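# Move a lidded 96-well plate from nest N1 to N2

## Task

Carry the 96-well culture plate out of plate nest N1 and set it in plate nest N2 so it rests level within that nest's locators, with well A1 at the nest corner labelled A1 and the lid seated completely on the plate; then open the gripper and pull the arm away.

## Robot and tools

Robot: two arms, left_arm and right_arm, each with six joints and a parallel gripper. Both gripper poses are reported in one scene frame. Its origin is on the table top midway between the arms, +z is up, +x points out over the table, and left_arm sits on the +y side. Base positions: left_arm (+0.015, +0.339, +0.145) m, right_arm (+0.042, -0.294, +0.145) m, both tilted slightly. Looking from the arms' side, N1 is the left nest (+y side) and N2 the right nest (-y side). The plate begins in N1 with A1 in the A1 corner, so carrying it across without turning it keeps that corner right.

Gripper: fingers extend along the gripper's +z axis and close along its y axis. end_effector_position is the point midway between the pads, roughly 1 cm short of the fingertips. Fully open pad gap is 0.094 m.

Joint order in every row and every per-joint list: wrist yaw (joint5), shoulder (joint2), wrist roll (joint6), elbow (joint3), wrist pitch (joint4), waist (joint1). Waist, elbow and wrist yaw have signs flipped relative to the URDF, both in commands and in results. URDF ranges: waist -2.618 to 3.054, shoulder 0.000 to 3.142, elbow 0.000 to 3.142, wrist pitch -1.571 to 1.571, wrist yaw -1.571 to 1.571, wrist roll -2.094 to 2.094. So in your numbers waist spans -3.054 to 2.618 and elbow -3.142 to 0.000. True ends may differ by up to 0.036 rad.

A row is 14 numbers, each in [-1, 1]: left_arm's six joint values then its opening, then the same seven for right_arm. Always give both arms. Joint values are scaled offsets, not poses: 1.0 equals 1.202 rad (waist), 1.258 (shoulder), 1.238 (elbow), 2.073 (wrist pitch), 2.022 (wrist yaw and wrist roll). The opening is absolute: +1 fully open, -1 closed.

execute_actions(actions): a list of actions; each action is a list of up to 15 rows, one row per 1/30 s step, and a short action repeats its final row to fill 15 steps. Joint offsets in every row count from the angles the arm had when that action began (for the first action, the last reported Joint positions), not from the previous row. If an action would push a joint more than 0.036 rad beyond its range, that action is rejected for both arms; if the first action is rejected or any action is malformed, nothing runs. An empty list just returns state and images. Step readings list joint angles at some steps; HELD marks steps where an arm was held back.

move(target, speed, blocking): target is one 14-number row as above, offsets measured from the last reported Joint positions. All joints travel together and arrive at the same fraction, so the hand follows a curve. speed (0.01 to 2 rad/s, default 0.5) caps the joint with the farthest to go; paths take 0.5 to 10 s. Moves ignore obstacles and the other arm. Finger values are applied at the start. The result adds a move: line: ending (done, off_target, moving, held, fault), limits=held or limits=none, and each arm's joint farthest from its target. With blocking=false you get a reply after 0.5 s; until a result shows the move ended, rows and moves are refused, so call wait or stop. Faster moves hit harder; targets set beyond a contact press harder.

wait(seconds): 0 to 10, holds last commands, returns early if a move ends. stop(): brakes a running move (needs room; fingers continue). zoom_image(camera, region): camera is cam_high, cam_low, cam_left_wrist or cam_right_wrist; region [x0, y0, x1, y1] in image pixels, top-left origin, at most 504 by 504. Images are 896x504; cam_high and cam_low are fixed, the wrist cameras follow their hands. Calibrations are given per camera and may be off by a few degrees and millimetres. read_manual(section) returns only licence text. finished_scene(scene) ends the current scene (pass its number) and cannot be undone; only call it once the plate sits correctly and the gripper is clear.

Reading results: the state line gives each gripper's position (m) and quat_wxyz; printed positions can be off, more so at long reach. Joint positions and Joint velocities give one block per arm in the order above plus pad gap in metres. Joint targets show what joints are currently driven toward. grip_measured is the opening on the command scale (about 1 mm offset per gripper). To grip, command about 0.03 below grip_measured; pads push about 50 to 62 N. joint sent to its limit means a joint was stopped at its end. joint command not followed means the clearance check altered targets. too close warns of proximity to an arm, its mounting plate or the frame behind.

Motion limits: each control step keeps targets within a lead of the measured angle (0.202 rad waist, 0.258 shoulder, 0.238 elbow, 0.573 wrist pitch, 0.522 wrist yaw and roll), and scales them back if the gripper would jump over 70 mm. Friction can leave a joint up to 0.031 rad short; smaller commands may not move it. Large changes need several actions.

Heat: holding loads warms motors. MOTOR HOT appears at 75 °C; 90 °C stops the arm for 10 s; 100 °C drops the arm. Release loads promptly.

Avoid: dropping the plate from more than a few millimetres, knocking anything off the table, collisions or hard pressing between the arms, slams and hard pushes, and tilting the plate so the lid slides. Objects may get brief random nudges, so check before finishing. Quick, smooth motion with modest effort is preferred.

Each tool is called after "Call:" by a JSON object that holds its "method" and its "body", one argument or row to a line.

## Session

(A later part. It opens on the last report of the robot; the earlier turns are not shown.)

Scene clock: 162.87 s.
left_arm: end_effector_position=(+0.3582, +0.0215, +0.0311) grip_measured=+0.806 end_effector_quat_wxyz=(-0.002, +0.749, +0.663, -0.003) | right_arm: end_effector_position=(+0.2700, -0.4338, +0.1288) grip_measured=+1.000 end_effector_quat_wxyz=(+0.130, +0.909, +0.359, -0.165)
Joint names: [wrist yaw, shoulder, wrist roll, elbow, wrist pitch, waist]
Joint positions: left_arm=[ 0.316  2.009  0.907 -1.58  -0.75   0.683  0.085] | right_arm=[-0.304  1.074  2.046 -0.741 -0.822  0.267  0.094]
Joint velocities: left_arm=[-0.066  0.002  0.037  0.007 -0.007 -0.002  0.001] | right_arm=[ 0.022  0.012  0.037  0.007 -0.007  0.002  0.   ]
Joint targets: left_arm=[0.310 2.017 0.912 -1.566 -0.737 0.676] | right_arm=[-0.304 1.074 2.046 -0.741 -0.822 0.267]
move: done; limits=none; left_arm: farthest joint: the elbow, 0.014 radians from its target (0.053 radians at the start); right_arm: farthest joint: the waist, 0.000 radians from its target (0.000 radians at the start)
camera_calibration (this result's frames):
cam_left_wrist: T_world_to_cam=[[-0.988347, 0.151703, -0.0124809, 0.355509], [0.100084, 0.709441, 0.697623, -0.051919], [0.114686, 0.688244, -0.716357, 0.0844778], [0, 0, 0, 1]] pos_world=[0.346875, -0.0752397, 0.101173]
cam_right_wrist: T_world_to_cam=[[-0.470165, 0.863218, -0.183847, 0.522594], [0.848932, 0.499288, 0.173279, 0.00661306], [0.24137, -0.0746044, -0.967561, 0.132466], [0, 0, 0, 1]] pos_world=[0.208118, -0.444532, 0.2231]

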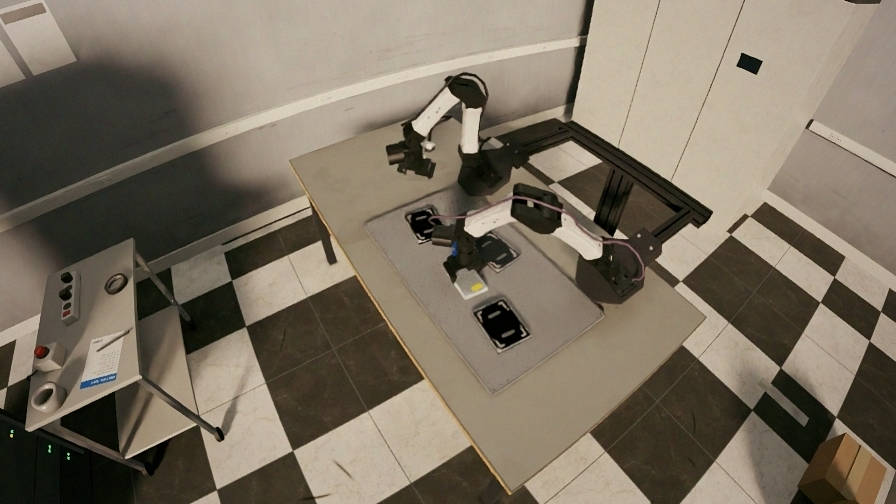

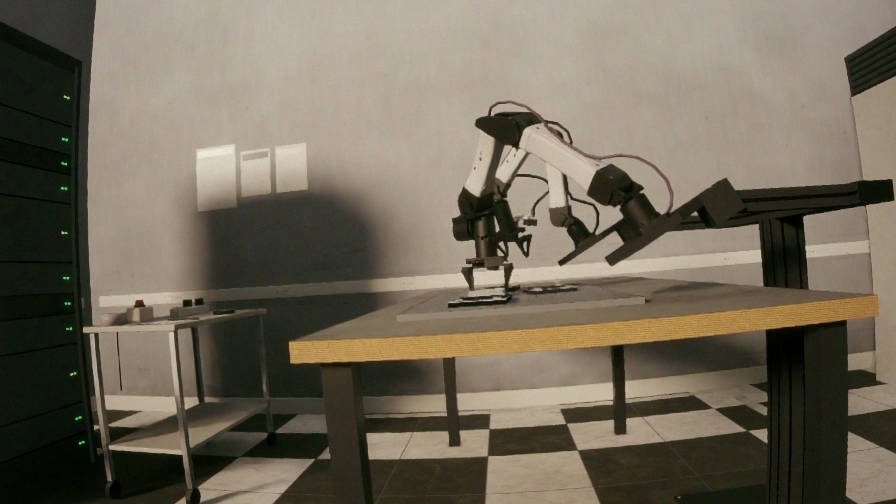

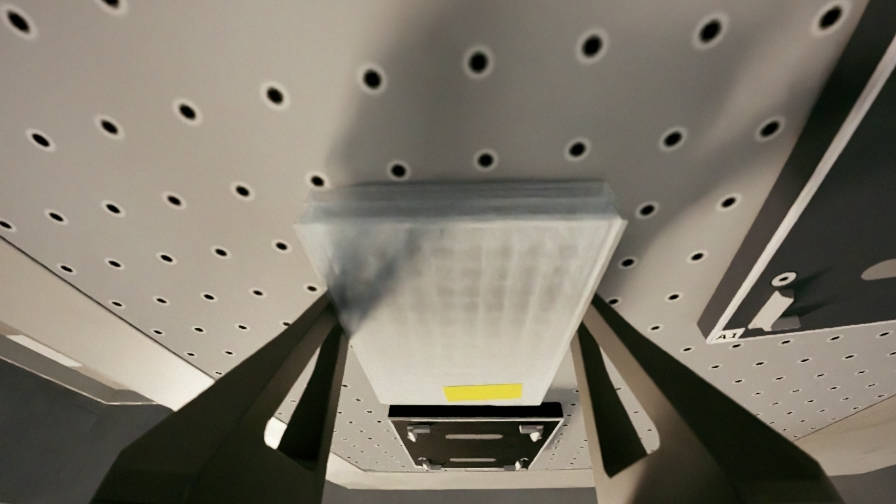

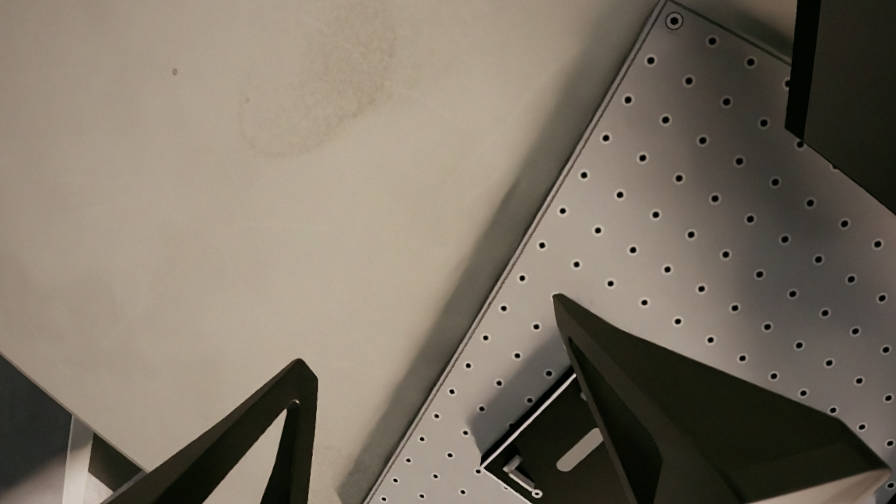

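Continue down until contact (≈8 mm).

Call:
{"method": "move", "body": {
  "target": [0,0.024,0.004,0.016,0.018,-0.01,0.75, 0,0,0,0,0,0,1],
  "speed": 0.05
}}

Scene clock: 165.80 s.
left_arm: end_effector_position=(+0.3586, +0.0190, +0.0271) grip_measured=+0.806 end_effector_quat_wxyz=(+0.002, +0.749, +0.663, -0.003) | right_arm: end_effector_position=(+0.2700, -0.4338, +0.1288) grip_measured=+1.000 end_effector_quat_wxyz=(+0.130, +0.909, +0.359, -0.165)
Joint names: [wrist yaw, shoulder, wrist roll, elbow, wrist pitch, waist]
Joint positions: left_arm=[ 0.315  2.019  0.908 -1.58  -0.733  0.683  0.085] | right_arm=[-0.304  1.074  2.046 -0.741 -0.822  0.267  0.094]
Joint velocities: left_arm=[-0.007 -0.012  0.007  0.007 -0.007  0.007 -0.002] | right_arm=[ 0.007 -0.017  0.051  0.012  0.007 -0.017  0.   ]
Joint targets: left_arm=[0.316 2.039 0.915 -1.560 -0.713 0.671] | right_arm=[-0.304 1.074 2.046 -0.741 -0.822 0.267]
move: done; limits=none; left_arm: farthest joint: the shoulder, 0.020 radians from its target (0.030 radians at the start); right_arm: farthest joint: the waist, 0.000 radians from its target (0.000 radians at the start)
camera_calibration (this result's frames):
cam_left_wrist: T_world_to_cam=[[-0.988339, 0.15125, -0.0175819, 0.356435], [0.0968015, 0.713243, 0.6942, -0.0462213], [0.117538, 0.684403, -0.719567, 0.0824433], [0, 0, 0, 1]] pos_world=[0.347063, -0.0773682, 0.0976771]
cam_right_wrist: T_world_to_cam=[[-0.470165, 0.863218, -0.183847, 0.522594], [0.848932, 0.499288, 0.173279, 0.00661306], [0.24137, -0.0746044, -0.967561, 0.132466], [0, 0, 0, 1]] pos_world=[0.208118, -0.444532, 0.2231]

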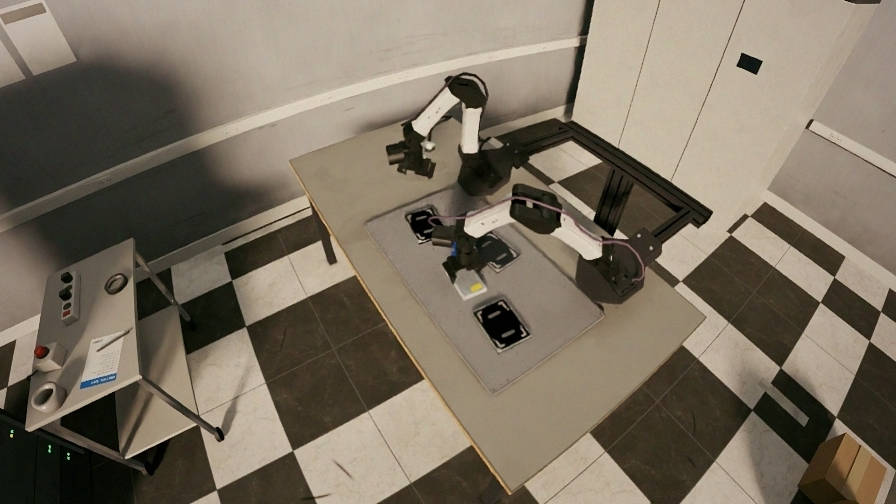

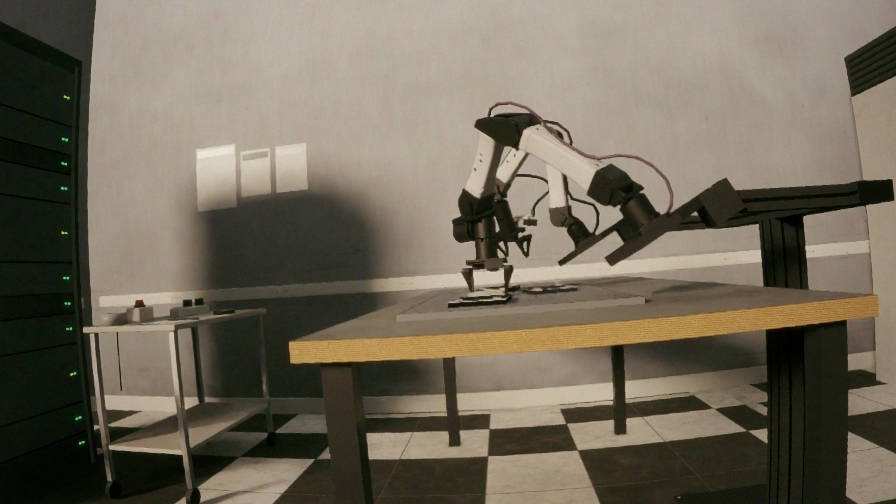

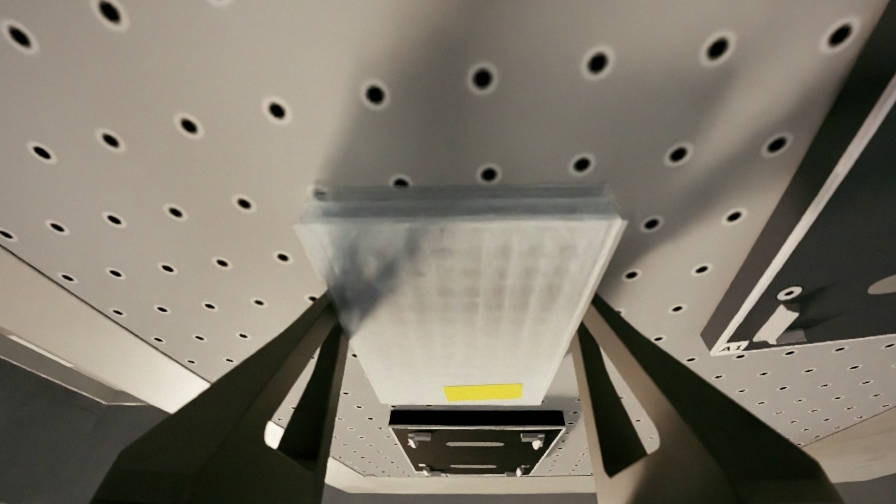

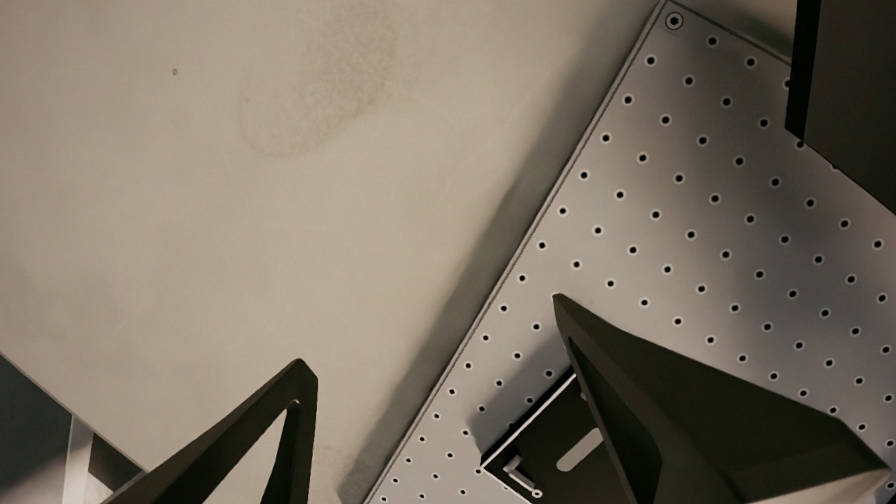

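Call:
{"method": "move", "body": {
  "target": [0,0.026,0,0.026,0.012,0,0.75, 0,0,0,0,0,0,1],
  "speed": 0.05
}}

Call:
{"method": "zoom_image", "body": {
  "camera": "cam_low",
  "region": [430, 250, 560, 315]
}}

Scene clock: 170.23 s.
left_arm: end_effector_position=(+0.3583, +0.0191, +0.0267) grip_measured=+0.806 end_effector_quat_wxyz=(+0.002, +0.749, +0.663, -0.003) | right_arm: end_effector_position=(+0.2700, -0.4338, +0.1288) grip_measured=+1.000 end_effector_quat_wxyz=(+0.130, +0.909, +0.359, -0.165)
Joint names: [wrist yaw, shoulder, wrist roll, elbow, wrist pitch, waist]
Joint positions: left_arm=[ 0.315  2.019  0.908 -1.577 -0.731  0.683  0.085] | right_arm=[-0.304  1.074  2.046 -0.741 -0.822  0.267  0.094]
Joint velocities: left_arm=[ 0.007 -0.017  0.037  0.002  0.007  0.002 -0.001] | right_arm=[ 0.007  0.002 -0.007  0.002  0.037  0.007  0.   ]
Joint targets: left_arm=[0.315 2.052 0.908 -1.548 -0.708 0.683] | right_arm=[-0.304 1.074 2.046 -0.741 -0.822 0.267]
move: off_target (left_arm); limits=none; left_arm: farthest joint: the shoulder, 0.032 radians from its target (0.032 radians at the start); right_arm: farthest joint: the waist, 0.000 radians from its target (0.000 radians at the start)
camera_calibration (this result's frames):
cam_left_wrist: T_world_to_cam=[[-0.988339, 0.15125, -0.0175819, 0.356077], [0.0968015, 0.713243, 0.6942, -0.0459615], [0.117538, 0.684403, -0.719567, 0.0820724], [0, 0, 0, 1]] pos_world=[0.346727, -0.0772455, 0.0972236]
cam_right_wrist: T_world_to_cam=[[-0.470165, 0.863218, -0.183847, 0.522594], [0.848932, 0.499288, 0.173279, 0.00661306], [0.24137, -0.0746044, -0.967561, 0.132466], [0, 0, 0, 1]] pos_world=[0.208118, -0.444532, 0.2231]

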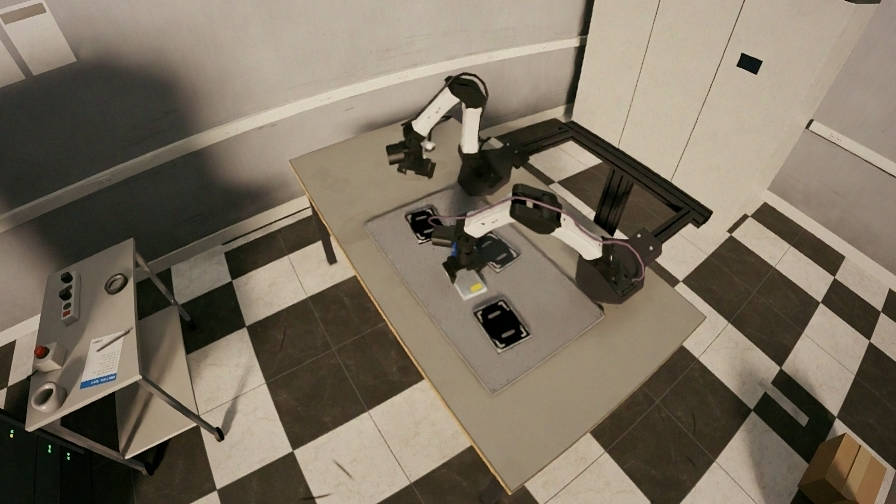

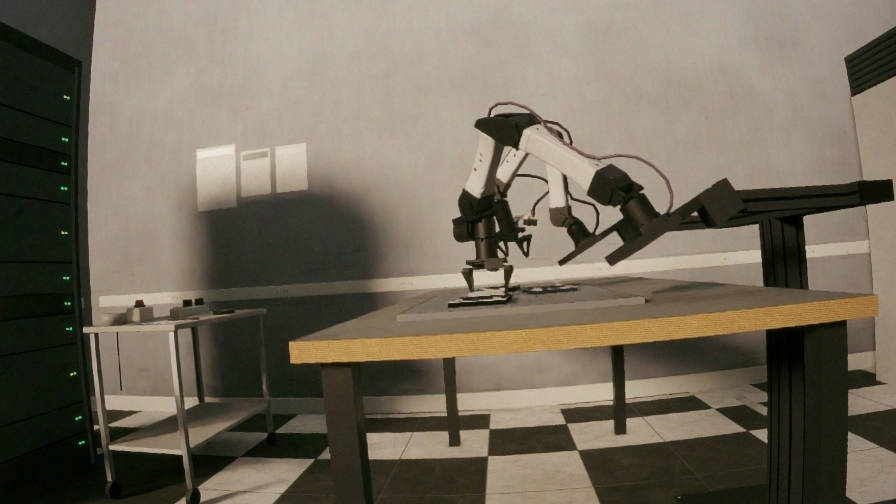

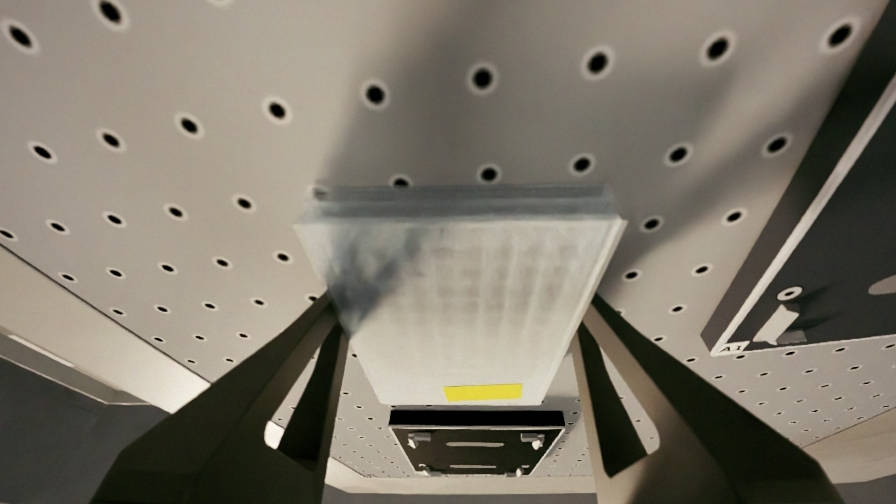

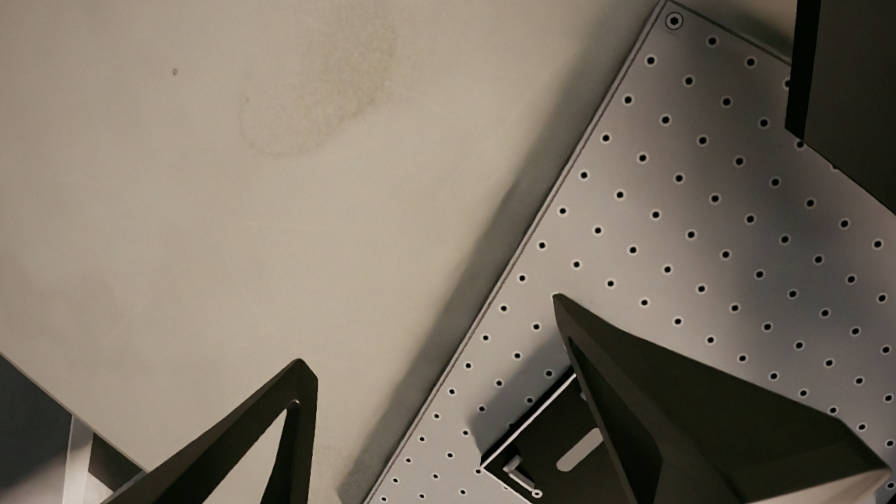

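Region (430, 250, 560, 315) of cam_low's 896x504 image, scaled by 3.877, with more detail than that image has.

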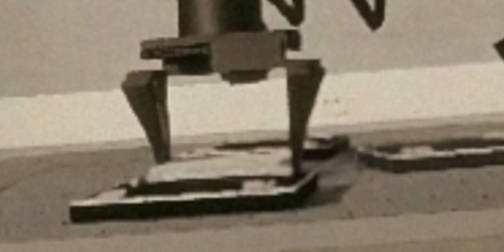

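Call:
{"method": "move", "body": {
  "target": [0,0,0,0,0,0,1, 0,0,0,0,0,0,1]
}}

Call:
{"method": "move", "body": {
  "target": [0.005,-0.078,-0.015,-0.045,-0.07,0.028,1, 0,0,0,0,0,0,1],
  "speed": 0.2
}}

Scene clock: 173.53 s.
left_arm: end_effector_position=(+0.3581, +0.0191, +0.0267) grip_measured=+1.000 end_effector_quat_wxyz=(+0.001, +0.749, +0.663, -0.003) | right_arm: end_effector_position=(+0.2700, -0.4338, +0.1288) grip_measured=+1.000 end_effector_quat_wxyz=(+0.130, +0.909, +0.359, -0.165)
Joint names: [wrist yaw, shoulder, wrist roll, elbow, wrist pitch, waist]
Joint positions: left_arm=[ 0.314  2.019  0.908 -1.577 -0.731  0.683  0.094] | right_arm=[-0.304  1.074  2.046 -0.741 -0.822  0.267  0.094]
Joint velocities: left_arm=[-0.022 -0.002 -0.007  0.002 -0.007 -0.002  0.   ] | right_arm=[ 0.066  0.002 -0.066  0.002 -0.022  0.002  0.   ]
Joint targets: left_arm=[0.315 2.019 0.908 -1.577 -0.731 0.683] | right_arm=[-0.304 1.074 2.046 -0.741 -0.822 0.267]
move: done; limits=none; left_arm: farthest joint: the wrist yaw, 0.001 radians from its target (0.000 radians at the start); right_arm: farthest joint: the waist, 0.000 radians from its target (0.000 radians at the start)
camera_calibration (this result's frames):
cam_left_wrist: T_world_to_cam=[[-0.988334, 0.151366, -0.0168392, 0.355903], [0.0974404, 0.713429, 0.69392, -0.046151], [0.117049, 0.684184, -0.719855, 0.0822978], [0, 0, 0, 1]] pos_world=[0.346615, -0.0772529, 0.0972607]
cam_right_wrist: T_world_to_cam=[[-0.470165, 0.863218, -0.183847, 0.522594], [0.848932, 0.499288, 0.173279, 0.00661306], [0.24137, -0.0746044, -0.967561, 0.132466], [0, 0, 0, 1]] pos_world=[0.208118, -0.444532, 0.2231]

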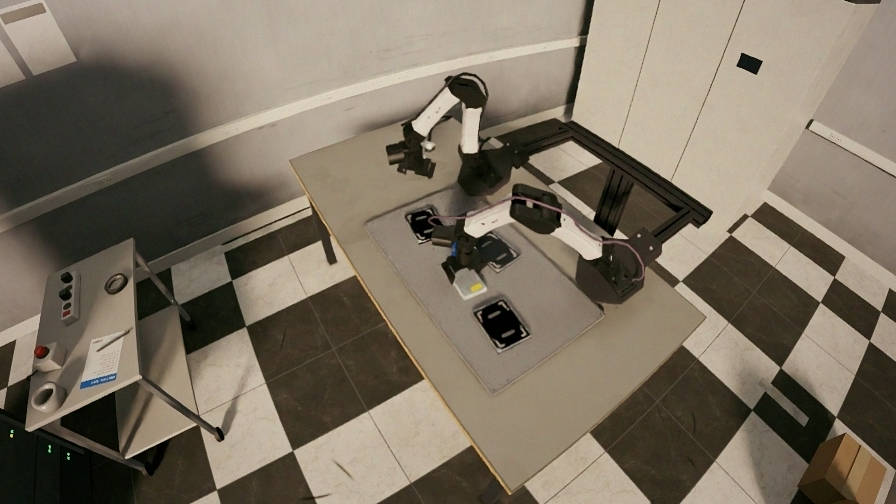

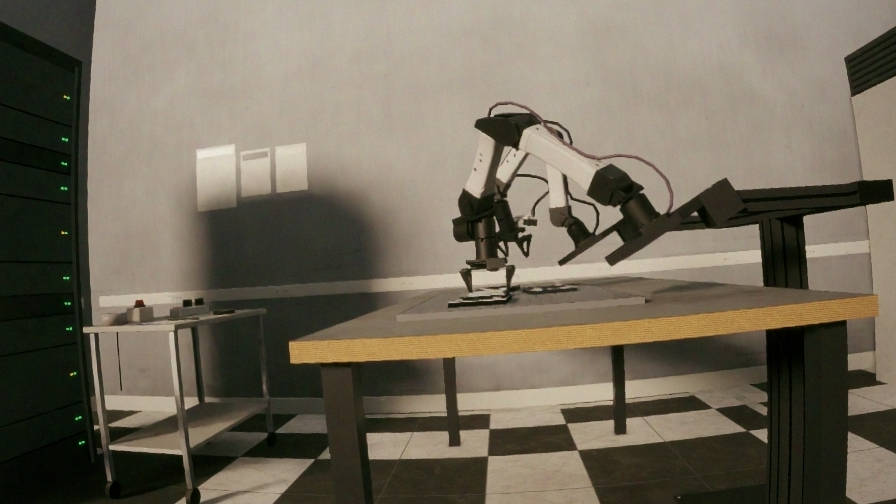

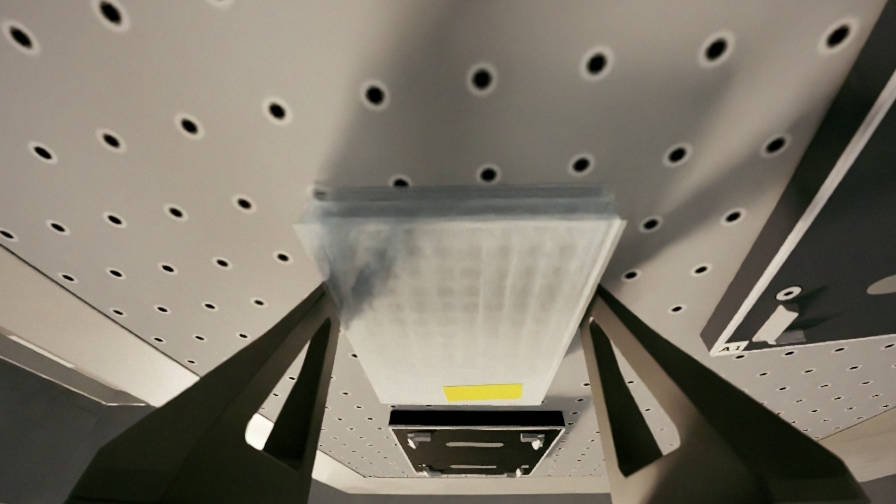

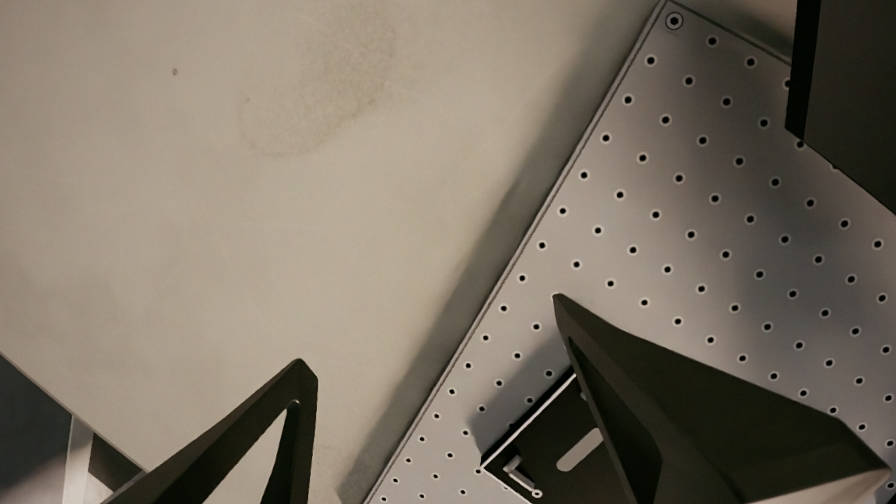

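Scene clock: 174.87 s.
left_arm: end_effector_position=(+0.3589, +0.0226, +0.0676) grip_measured=+1.000 end_effector_quat_wxyz=(-0.002, +0.749, +0.663, -0.007) | right_arm: end_effector_position=(+0.2700, -0.4338, +0.1288) grip_measured=+1.000 end_effector_quat_wxyz=(+0.130, +0.909, +0.359, -0.165)
Joint names: [wrist yaw, shoulder, wrist roll, elbow, wrist pitch, waist]
Joint positions: left_arm=[ 0.316  1.941  0.884 -1.615 -0.863  0.706  0.094] | right_arm=[-0.304  1.074  2.046 -0.741 -0.822  0.267  0.094]
Joint velocities: left_arm=[-0.051 -0.002 -0.037 -0.007 -0.095  0.002  0.   ] | right_arm=[ 0.051  0.017  0.007 -0.002  0.051 -0.007  0.   ]
Joint targets: left_arm=[0.324 1.921 0.878 -1.633 -0.876 0.716] | right_arm=[-0.304 1.074 2.046 -0.741 -0.822 0.267]
move: done; limits=none; left_arm: farthest joint: the shoulder, 0.020 radians from its target (0.098 radians at the start); right_arm: farthest joint: the waist, 0.000 radians from its target (0.000 radians at the start)
camera_calibration (this result's frames):
cam_left_wrist: T_world_to_cam=[[-0.988436, 0.151502, -0.00640141, 0.356096], [0.104757, 0.712768, 0.693533, -0.0796911], [0.109634, 0.684843, -0.720396, 0.11204], [0, 0, 0, 1]] pos_world=[0.348043, -0.0738777, 0.138261]
cam_right_wrist: T_world_to_cam=[[-0.470165, 0.863218, -0.183847, 0.522594], [0.848932, 0.499288, 0.173279, 0.00661306], [0.24137, -0.0746044, -0.967561, 0.132466], [0, 0, 0, 1]] pos_world=[0.208118, -0.444532, 0.2231]

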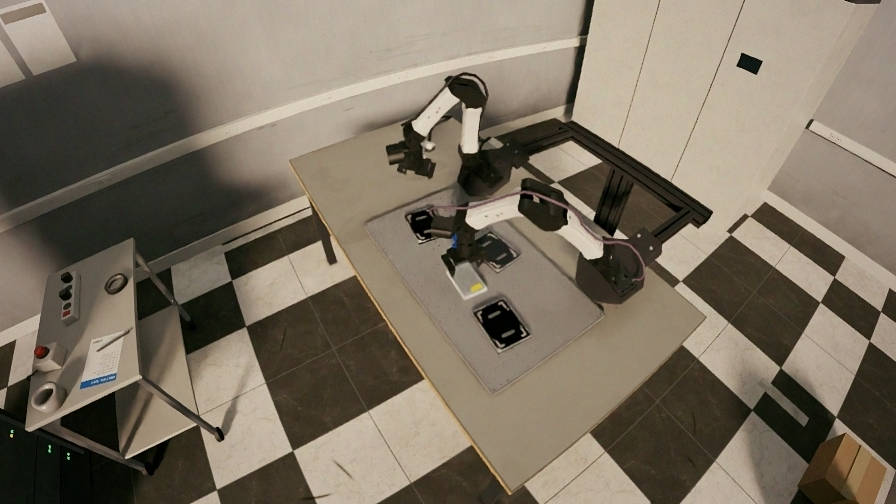

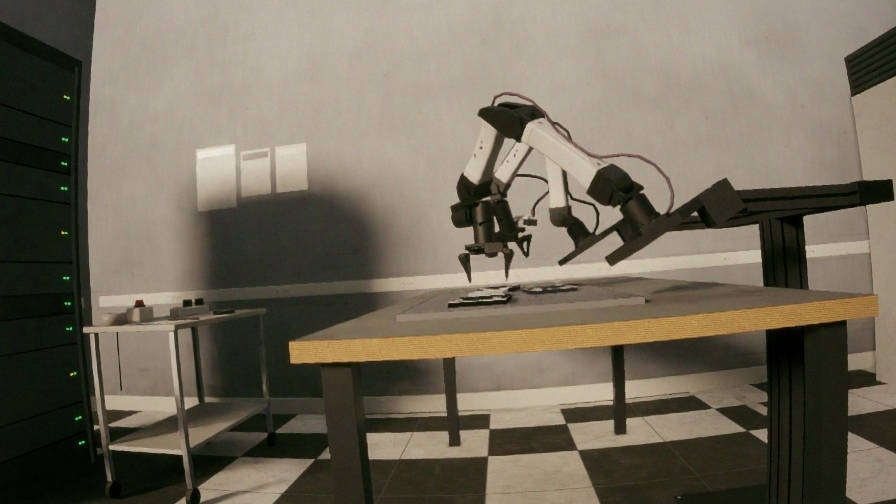

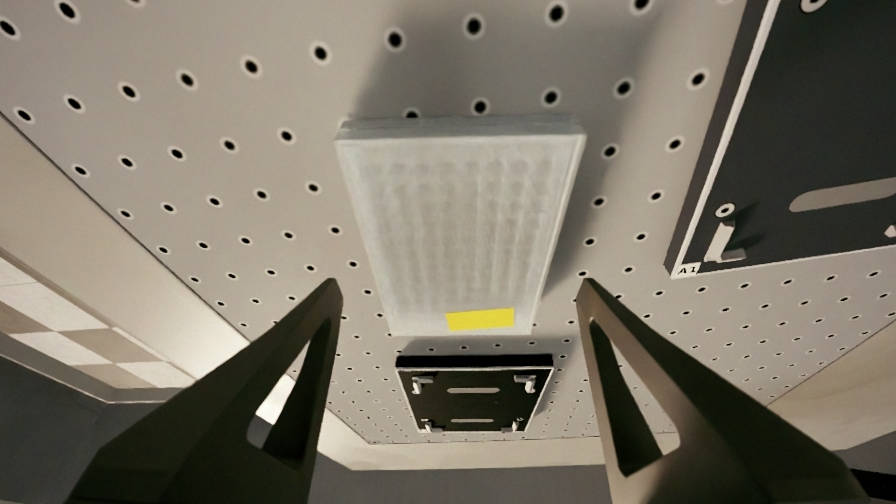

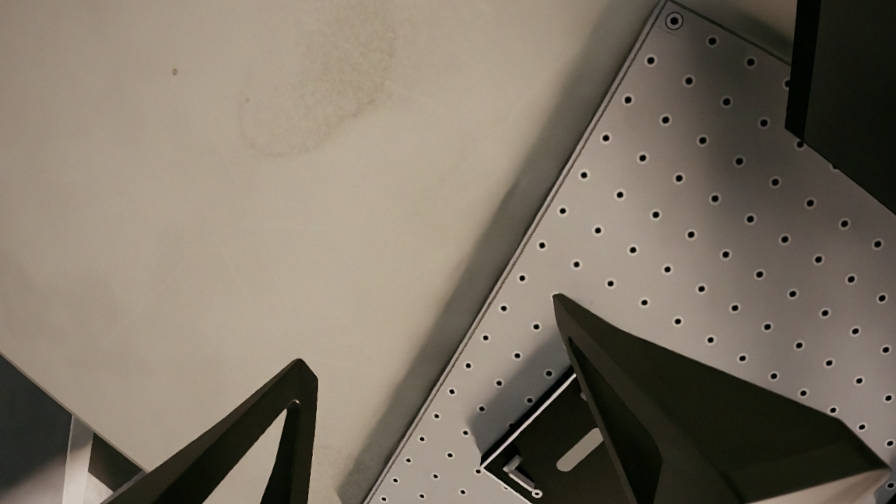

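Call:
{"method": "move", "body": {
  "target": [-0.151,-0.545,0.342,0.478,0.017,-0.75,1, -0.03,0.2,-0.8,-0.2,0,-0.3,1],
  "speed": 1.0
}}

Scene clock: 186.93 s.
left_arm: end_effector_position=(+0.3609, +0.3427, +0.1280) grip_measured=+1.000 end_effector_quat_wxyz=(-0.034, +0.706, +0.707, +0.031) | right_arm: end_effector_position=(+0.3578, -0.3639, +0.1098) grip_measured=+1.000 end_effector_quat_wxyz=(-0.018, +0.225, +0.962, -0.155)
Joint names: [wrist yaw, shoulder, wrist roll, elbow, wrist pitch, waist]
Joint positions: left_arm=[ 0.016  1.276  1.57  -1.039 -0.84  -0.187  0.094] | right_arm=[-0.354  1.31   0.44  -0.962 -0.822 -0.086  0.094]
Joint velocities: left_arm=[0.037 0.002 0.022 0.002 0.007 0.002 0.   ] | right_arm=[-0.022  0.002 -0.007  0.012  0.007  0.012  0.   ]
Joint targets: left_arm=[0.011 1.255 1.575 -1.023 -0.827 -0.196] | right_arm=[-0.364 1.326 0.428 -0.988 -0.822 -0.093]
move: off_target (left_arm, right_arm); limits=none; left_arm: farthest joint: the shoulder, 0.021 radians from its target (0.685 radians at the start); right_arm: farthest joint: the elbow, 0.026 radians from its target (0.248 radians at the start)
camera_calibration (this result's frames):
cam_left_wrist: T_world_to_cam=[[-0.99949, 0.0298562, -0.0113367, 0.356327], [0.0107151, 0.64791, 0.761641, -0.30256], [0.0300849, 0.761131, -0.6479, -0.0706372], [0, 0, 0, 1]] pos_world=[0.361513, 0.239157, 0.188716]
cam_right_wrist: T_world_to_cam=[[-0.653534, -0.683179, 0.32582, -0.0530865], [-0.571905, 0.727687, 0.378678, 0.469401], [-0.4958, 0.0611404, -0.866282, 0.40009], [0, 0, 0, 1]] pos_world=[0.432124, -0.402306, 0.186136]

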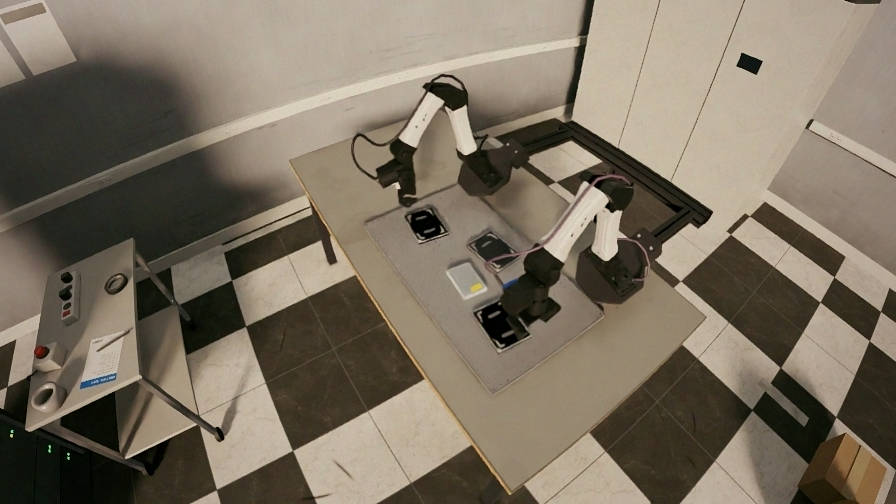

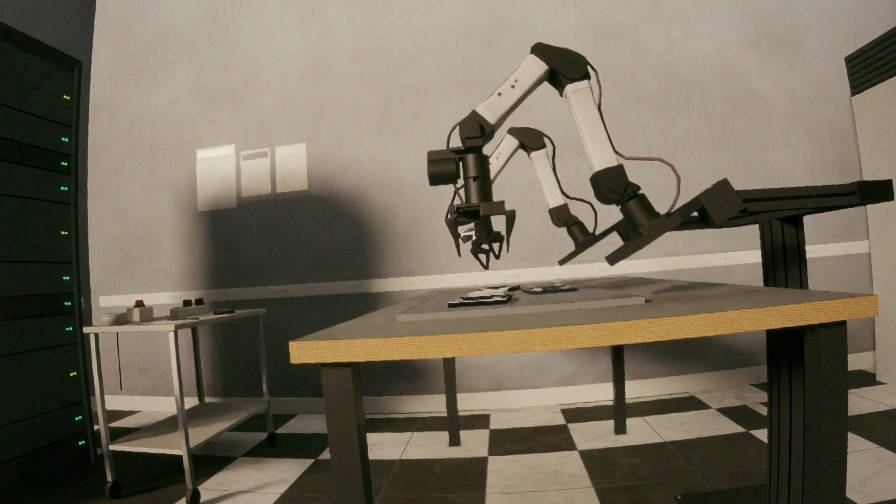

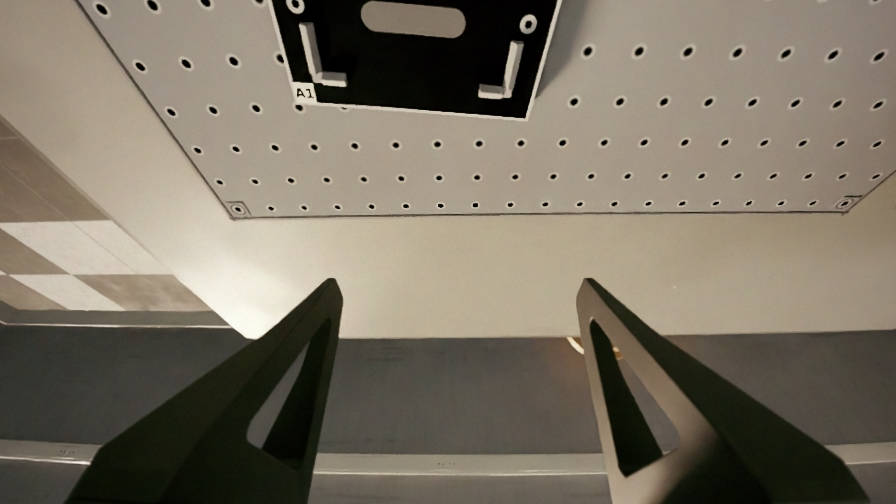

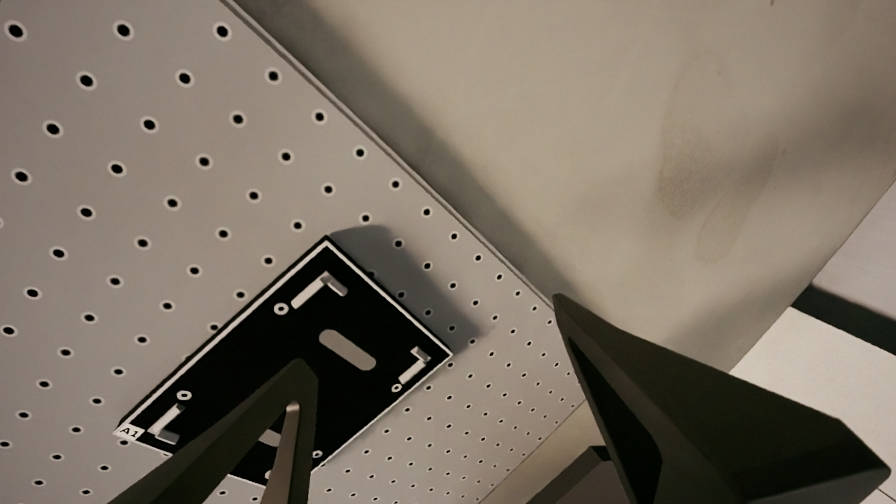

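Call:
{"method": "move", "body": {
  "target": [0,0,0,0,0,0,1, -0.048,0.57,-0.495,-0.51,-0.027,-0.82,1],
  "speed": 0.7
}}

Scene clock: 194.50 s.
left_arm: end_effector_position=(+0.3609, +0.3426, +0.1280) grip_measured=+1.000 end_effector_quat_wxyz=(-0.034, +0.706, +0.707, +0.031) | right_arm: end_effector_position=(+0.3564, +0.0241, +0.0840) grip_measured=+1.000 end_effector_quat_wxyz=(-0.004, +0.664, -0.748, -0.004)
Joint names: [wrist yaw, shoulder, wrist roll, elbow, wrist pitch, waist]
Joint positions: left_arm=[ 0.016  1.276  1.57  -1.039 -0.84  -0.187  0.094] | right_arm=[-0.44   2.019 -0.549 -1.564 -0.862 -1.075  0.094]
Joint velocities: left_arm=[ 0.037  0.007 -0.007  0.002 -0.11   0.012  0.   ] | right_arm=[-0.037 -0.002 -0.037  0.002 -0.051  0.007  0.   ]
Joint targets: left_arm=[0.016 1.276 1.570 -1.039 -0.840 -0.187] | right_arm=[-0.451 2.027 -0.561 -1.593 -0.878 -1.071]
move: off_target (right_arm); limits=none; left_arm: farthest joint: the waist, 0.000 radians from its target (0.000 radians at the start); right_arm: farthest joint: the elbow, 0.029 radians from its target (0.631 radians at the start)
camera_calibration (this result's frames):
cam_left_wrist: T_world_to_cam=[[-0.999479, 0.0302298, -0.0113133, 0.356194], [0.0109867, 0.648198, 0.761393, -0.302678], [0.03035, 0.760872, -0.648192, -0.0705606], [0, 0, 0, 1]] pos_world=[0.361476, 0.239115, 0.18875]
cam_right_wrist: T_world_to_cam=[[0.920781, -0.388045, 0.0397981, -0.324707], [-0.354159, -0.788861, 0.502265, 0.144519], [-0.163506, -0.476571, -0.863797, 0.247713], [0, 0, 0, 1]] pos_world=[0.39067, 0.106057, 0.15431]

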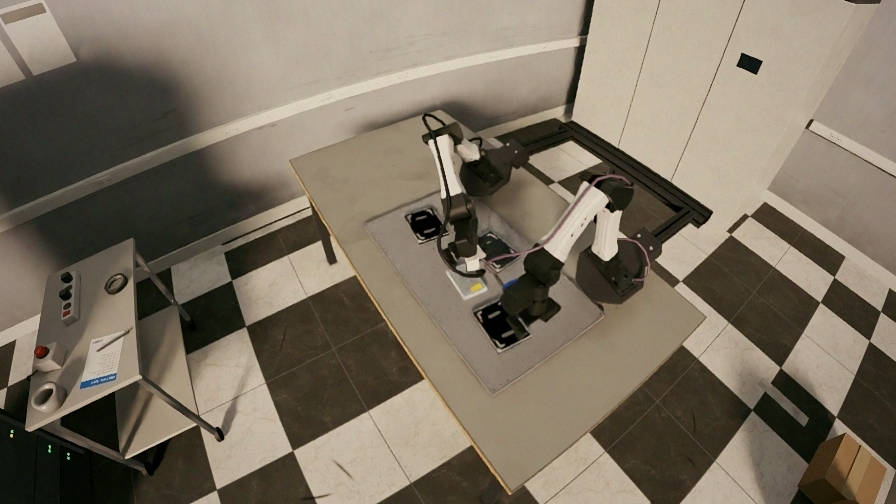

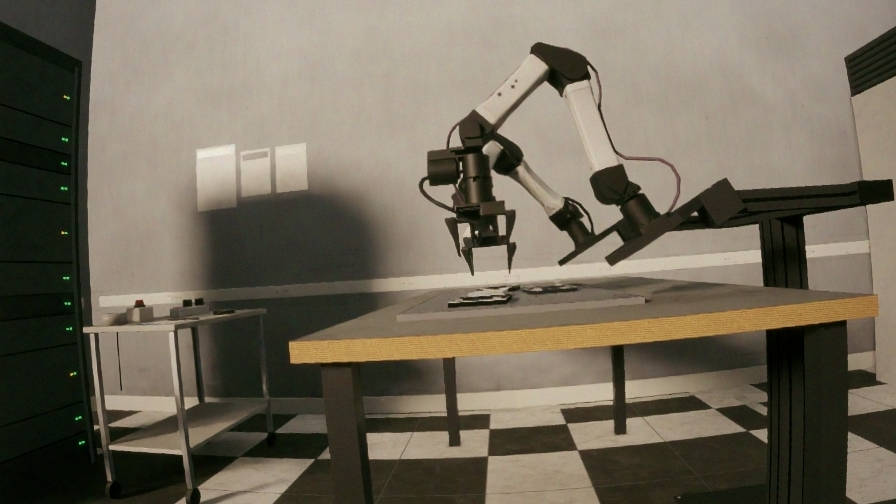

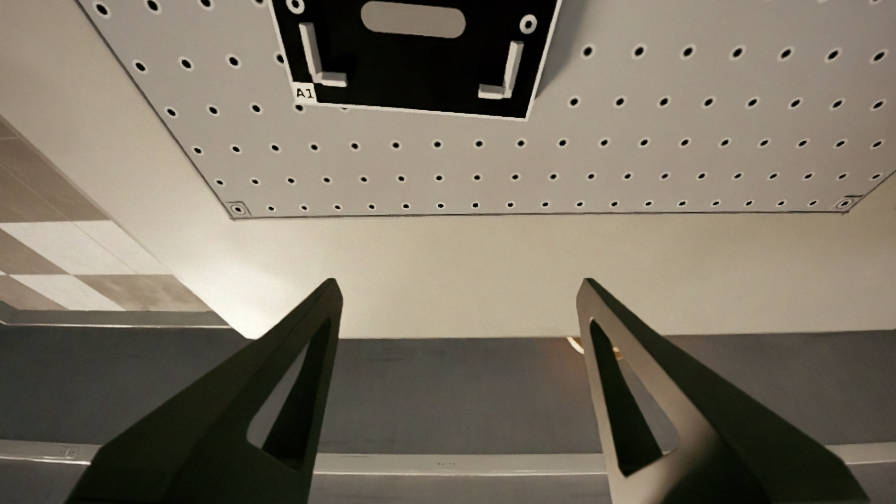

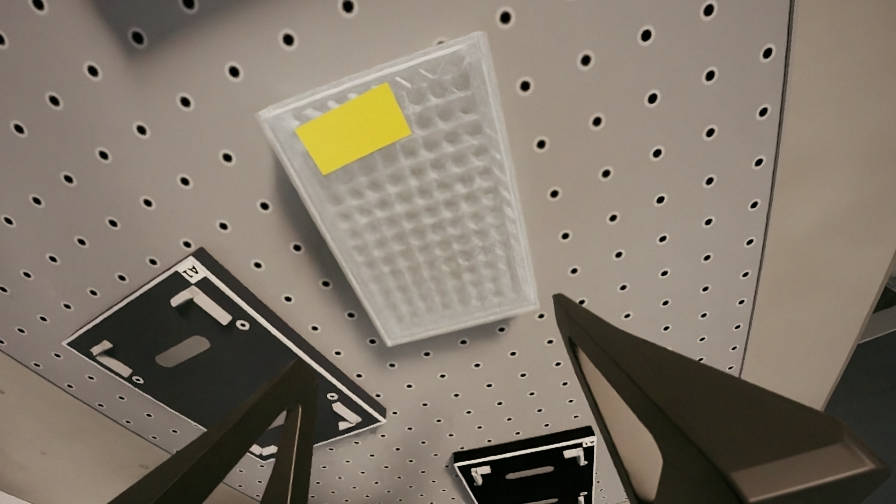

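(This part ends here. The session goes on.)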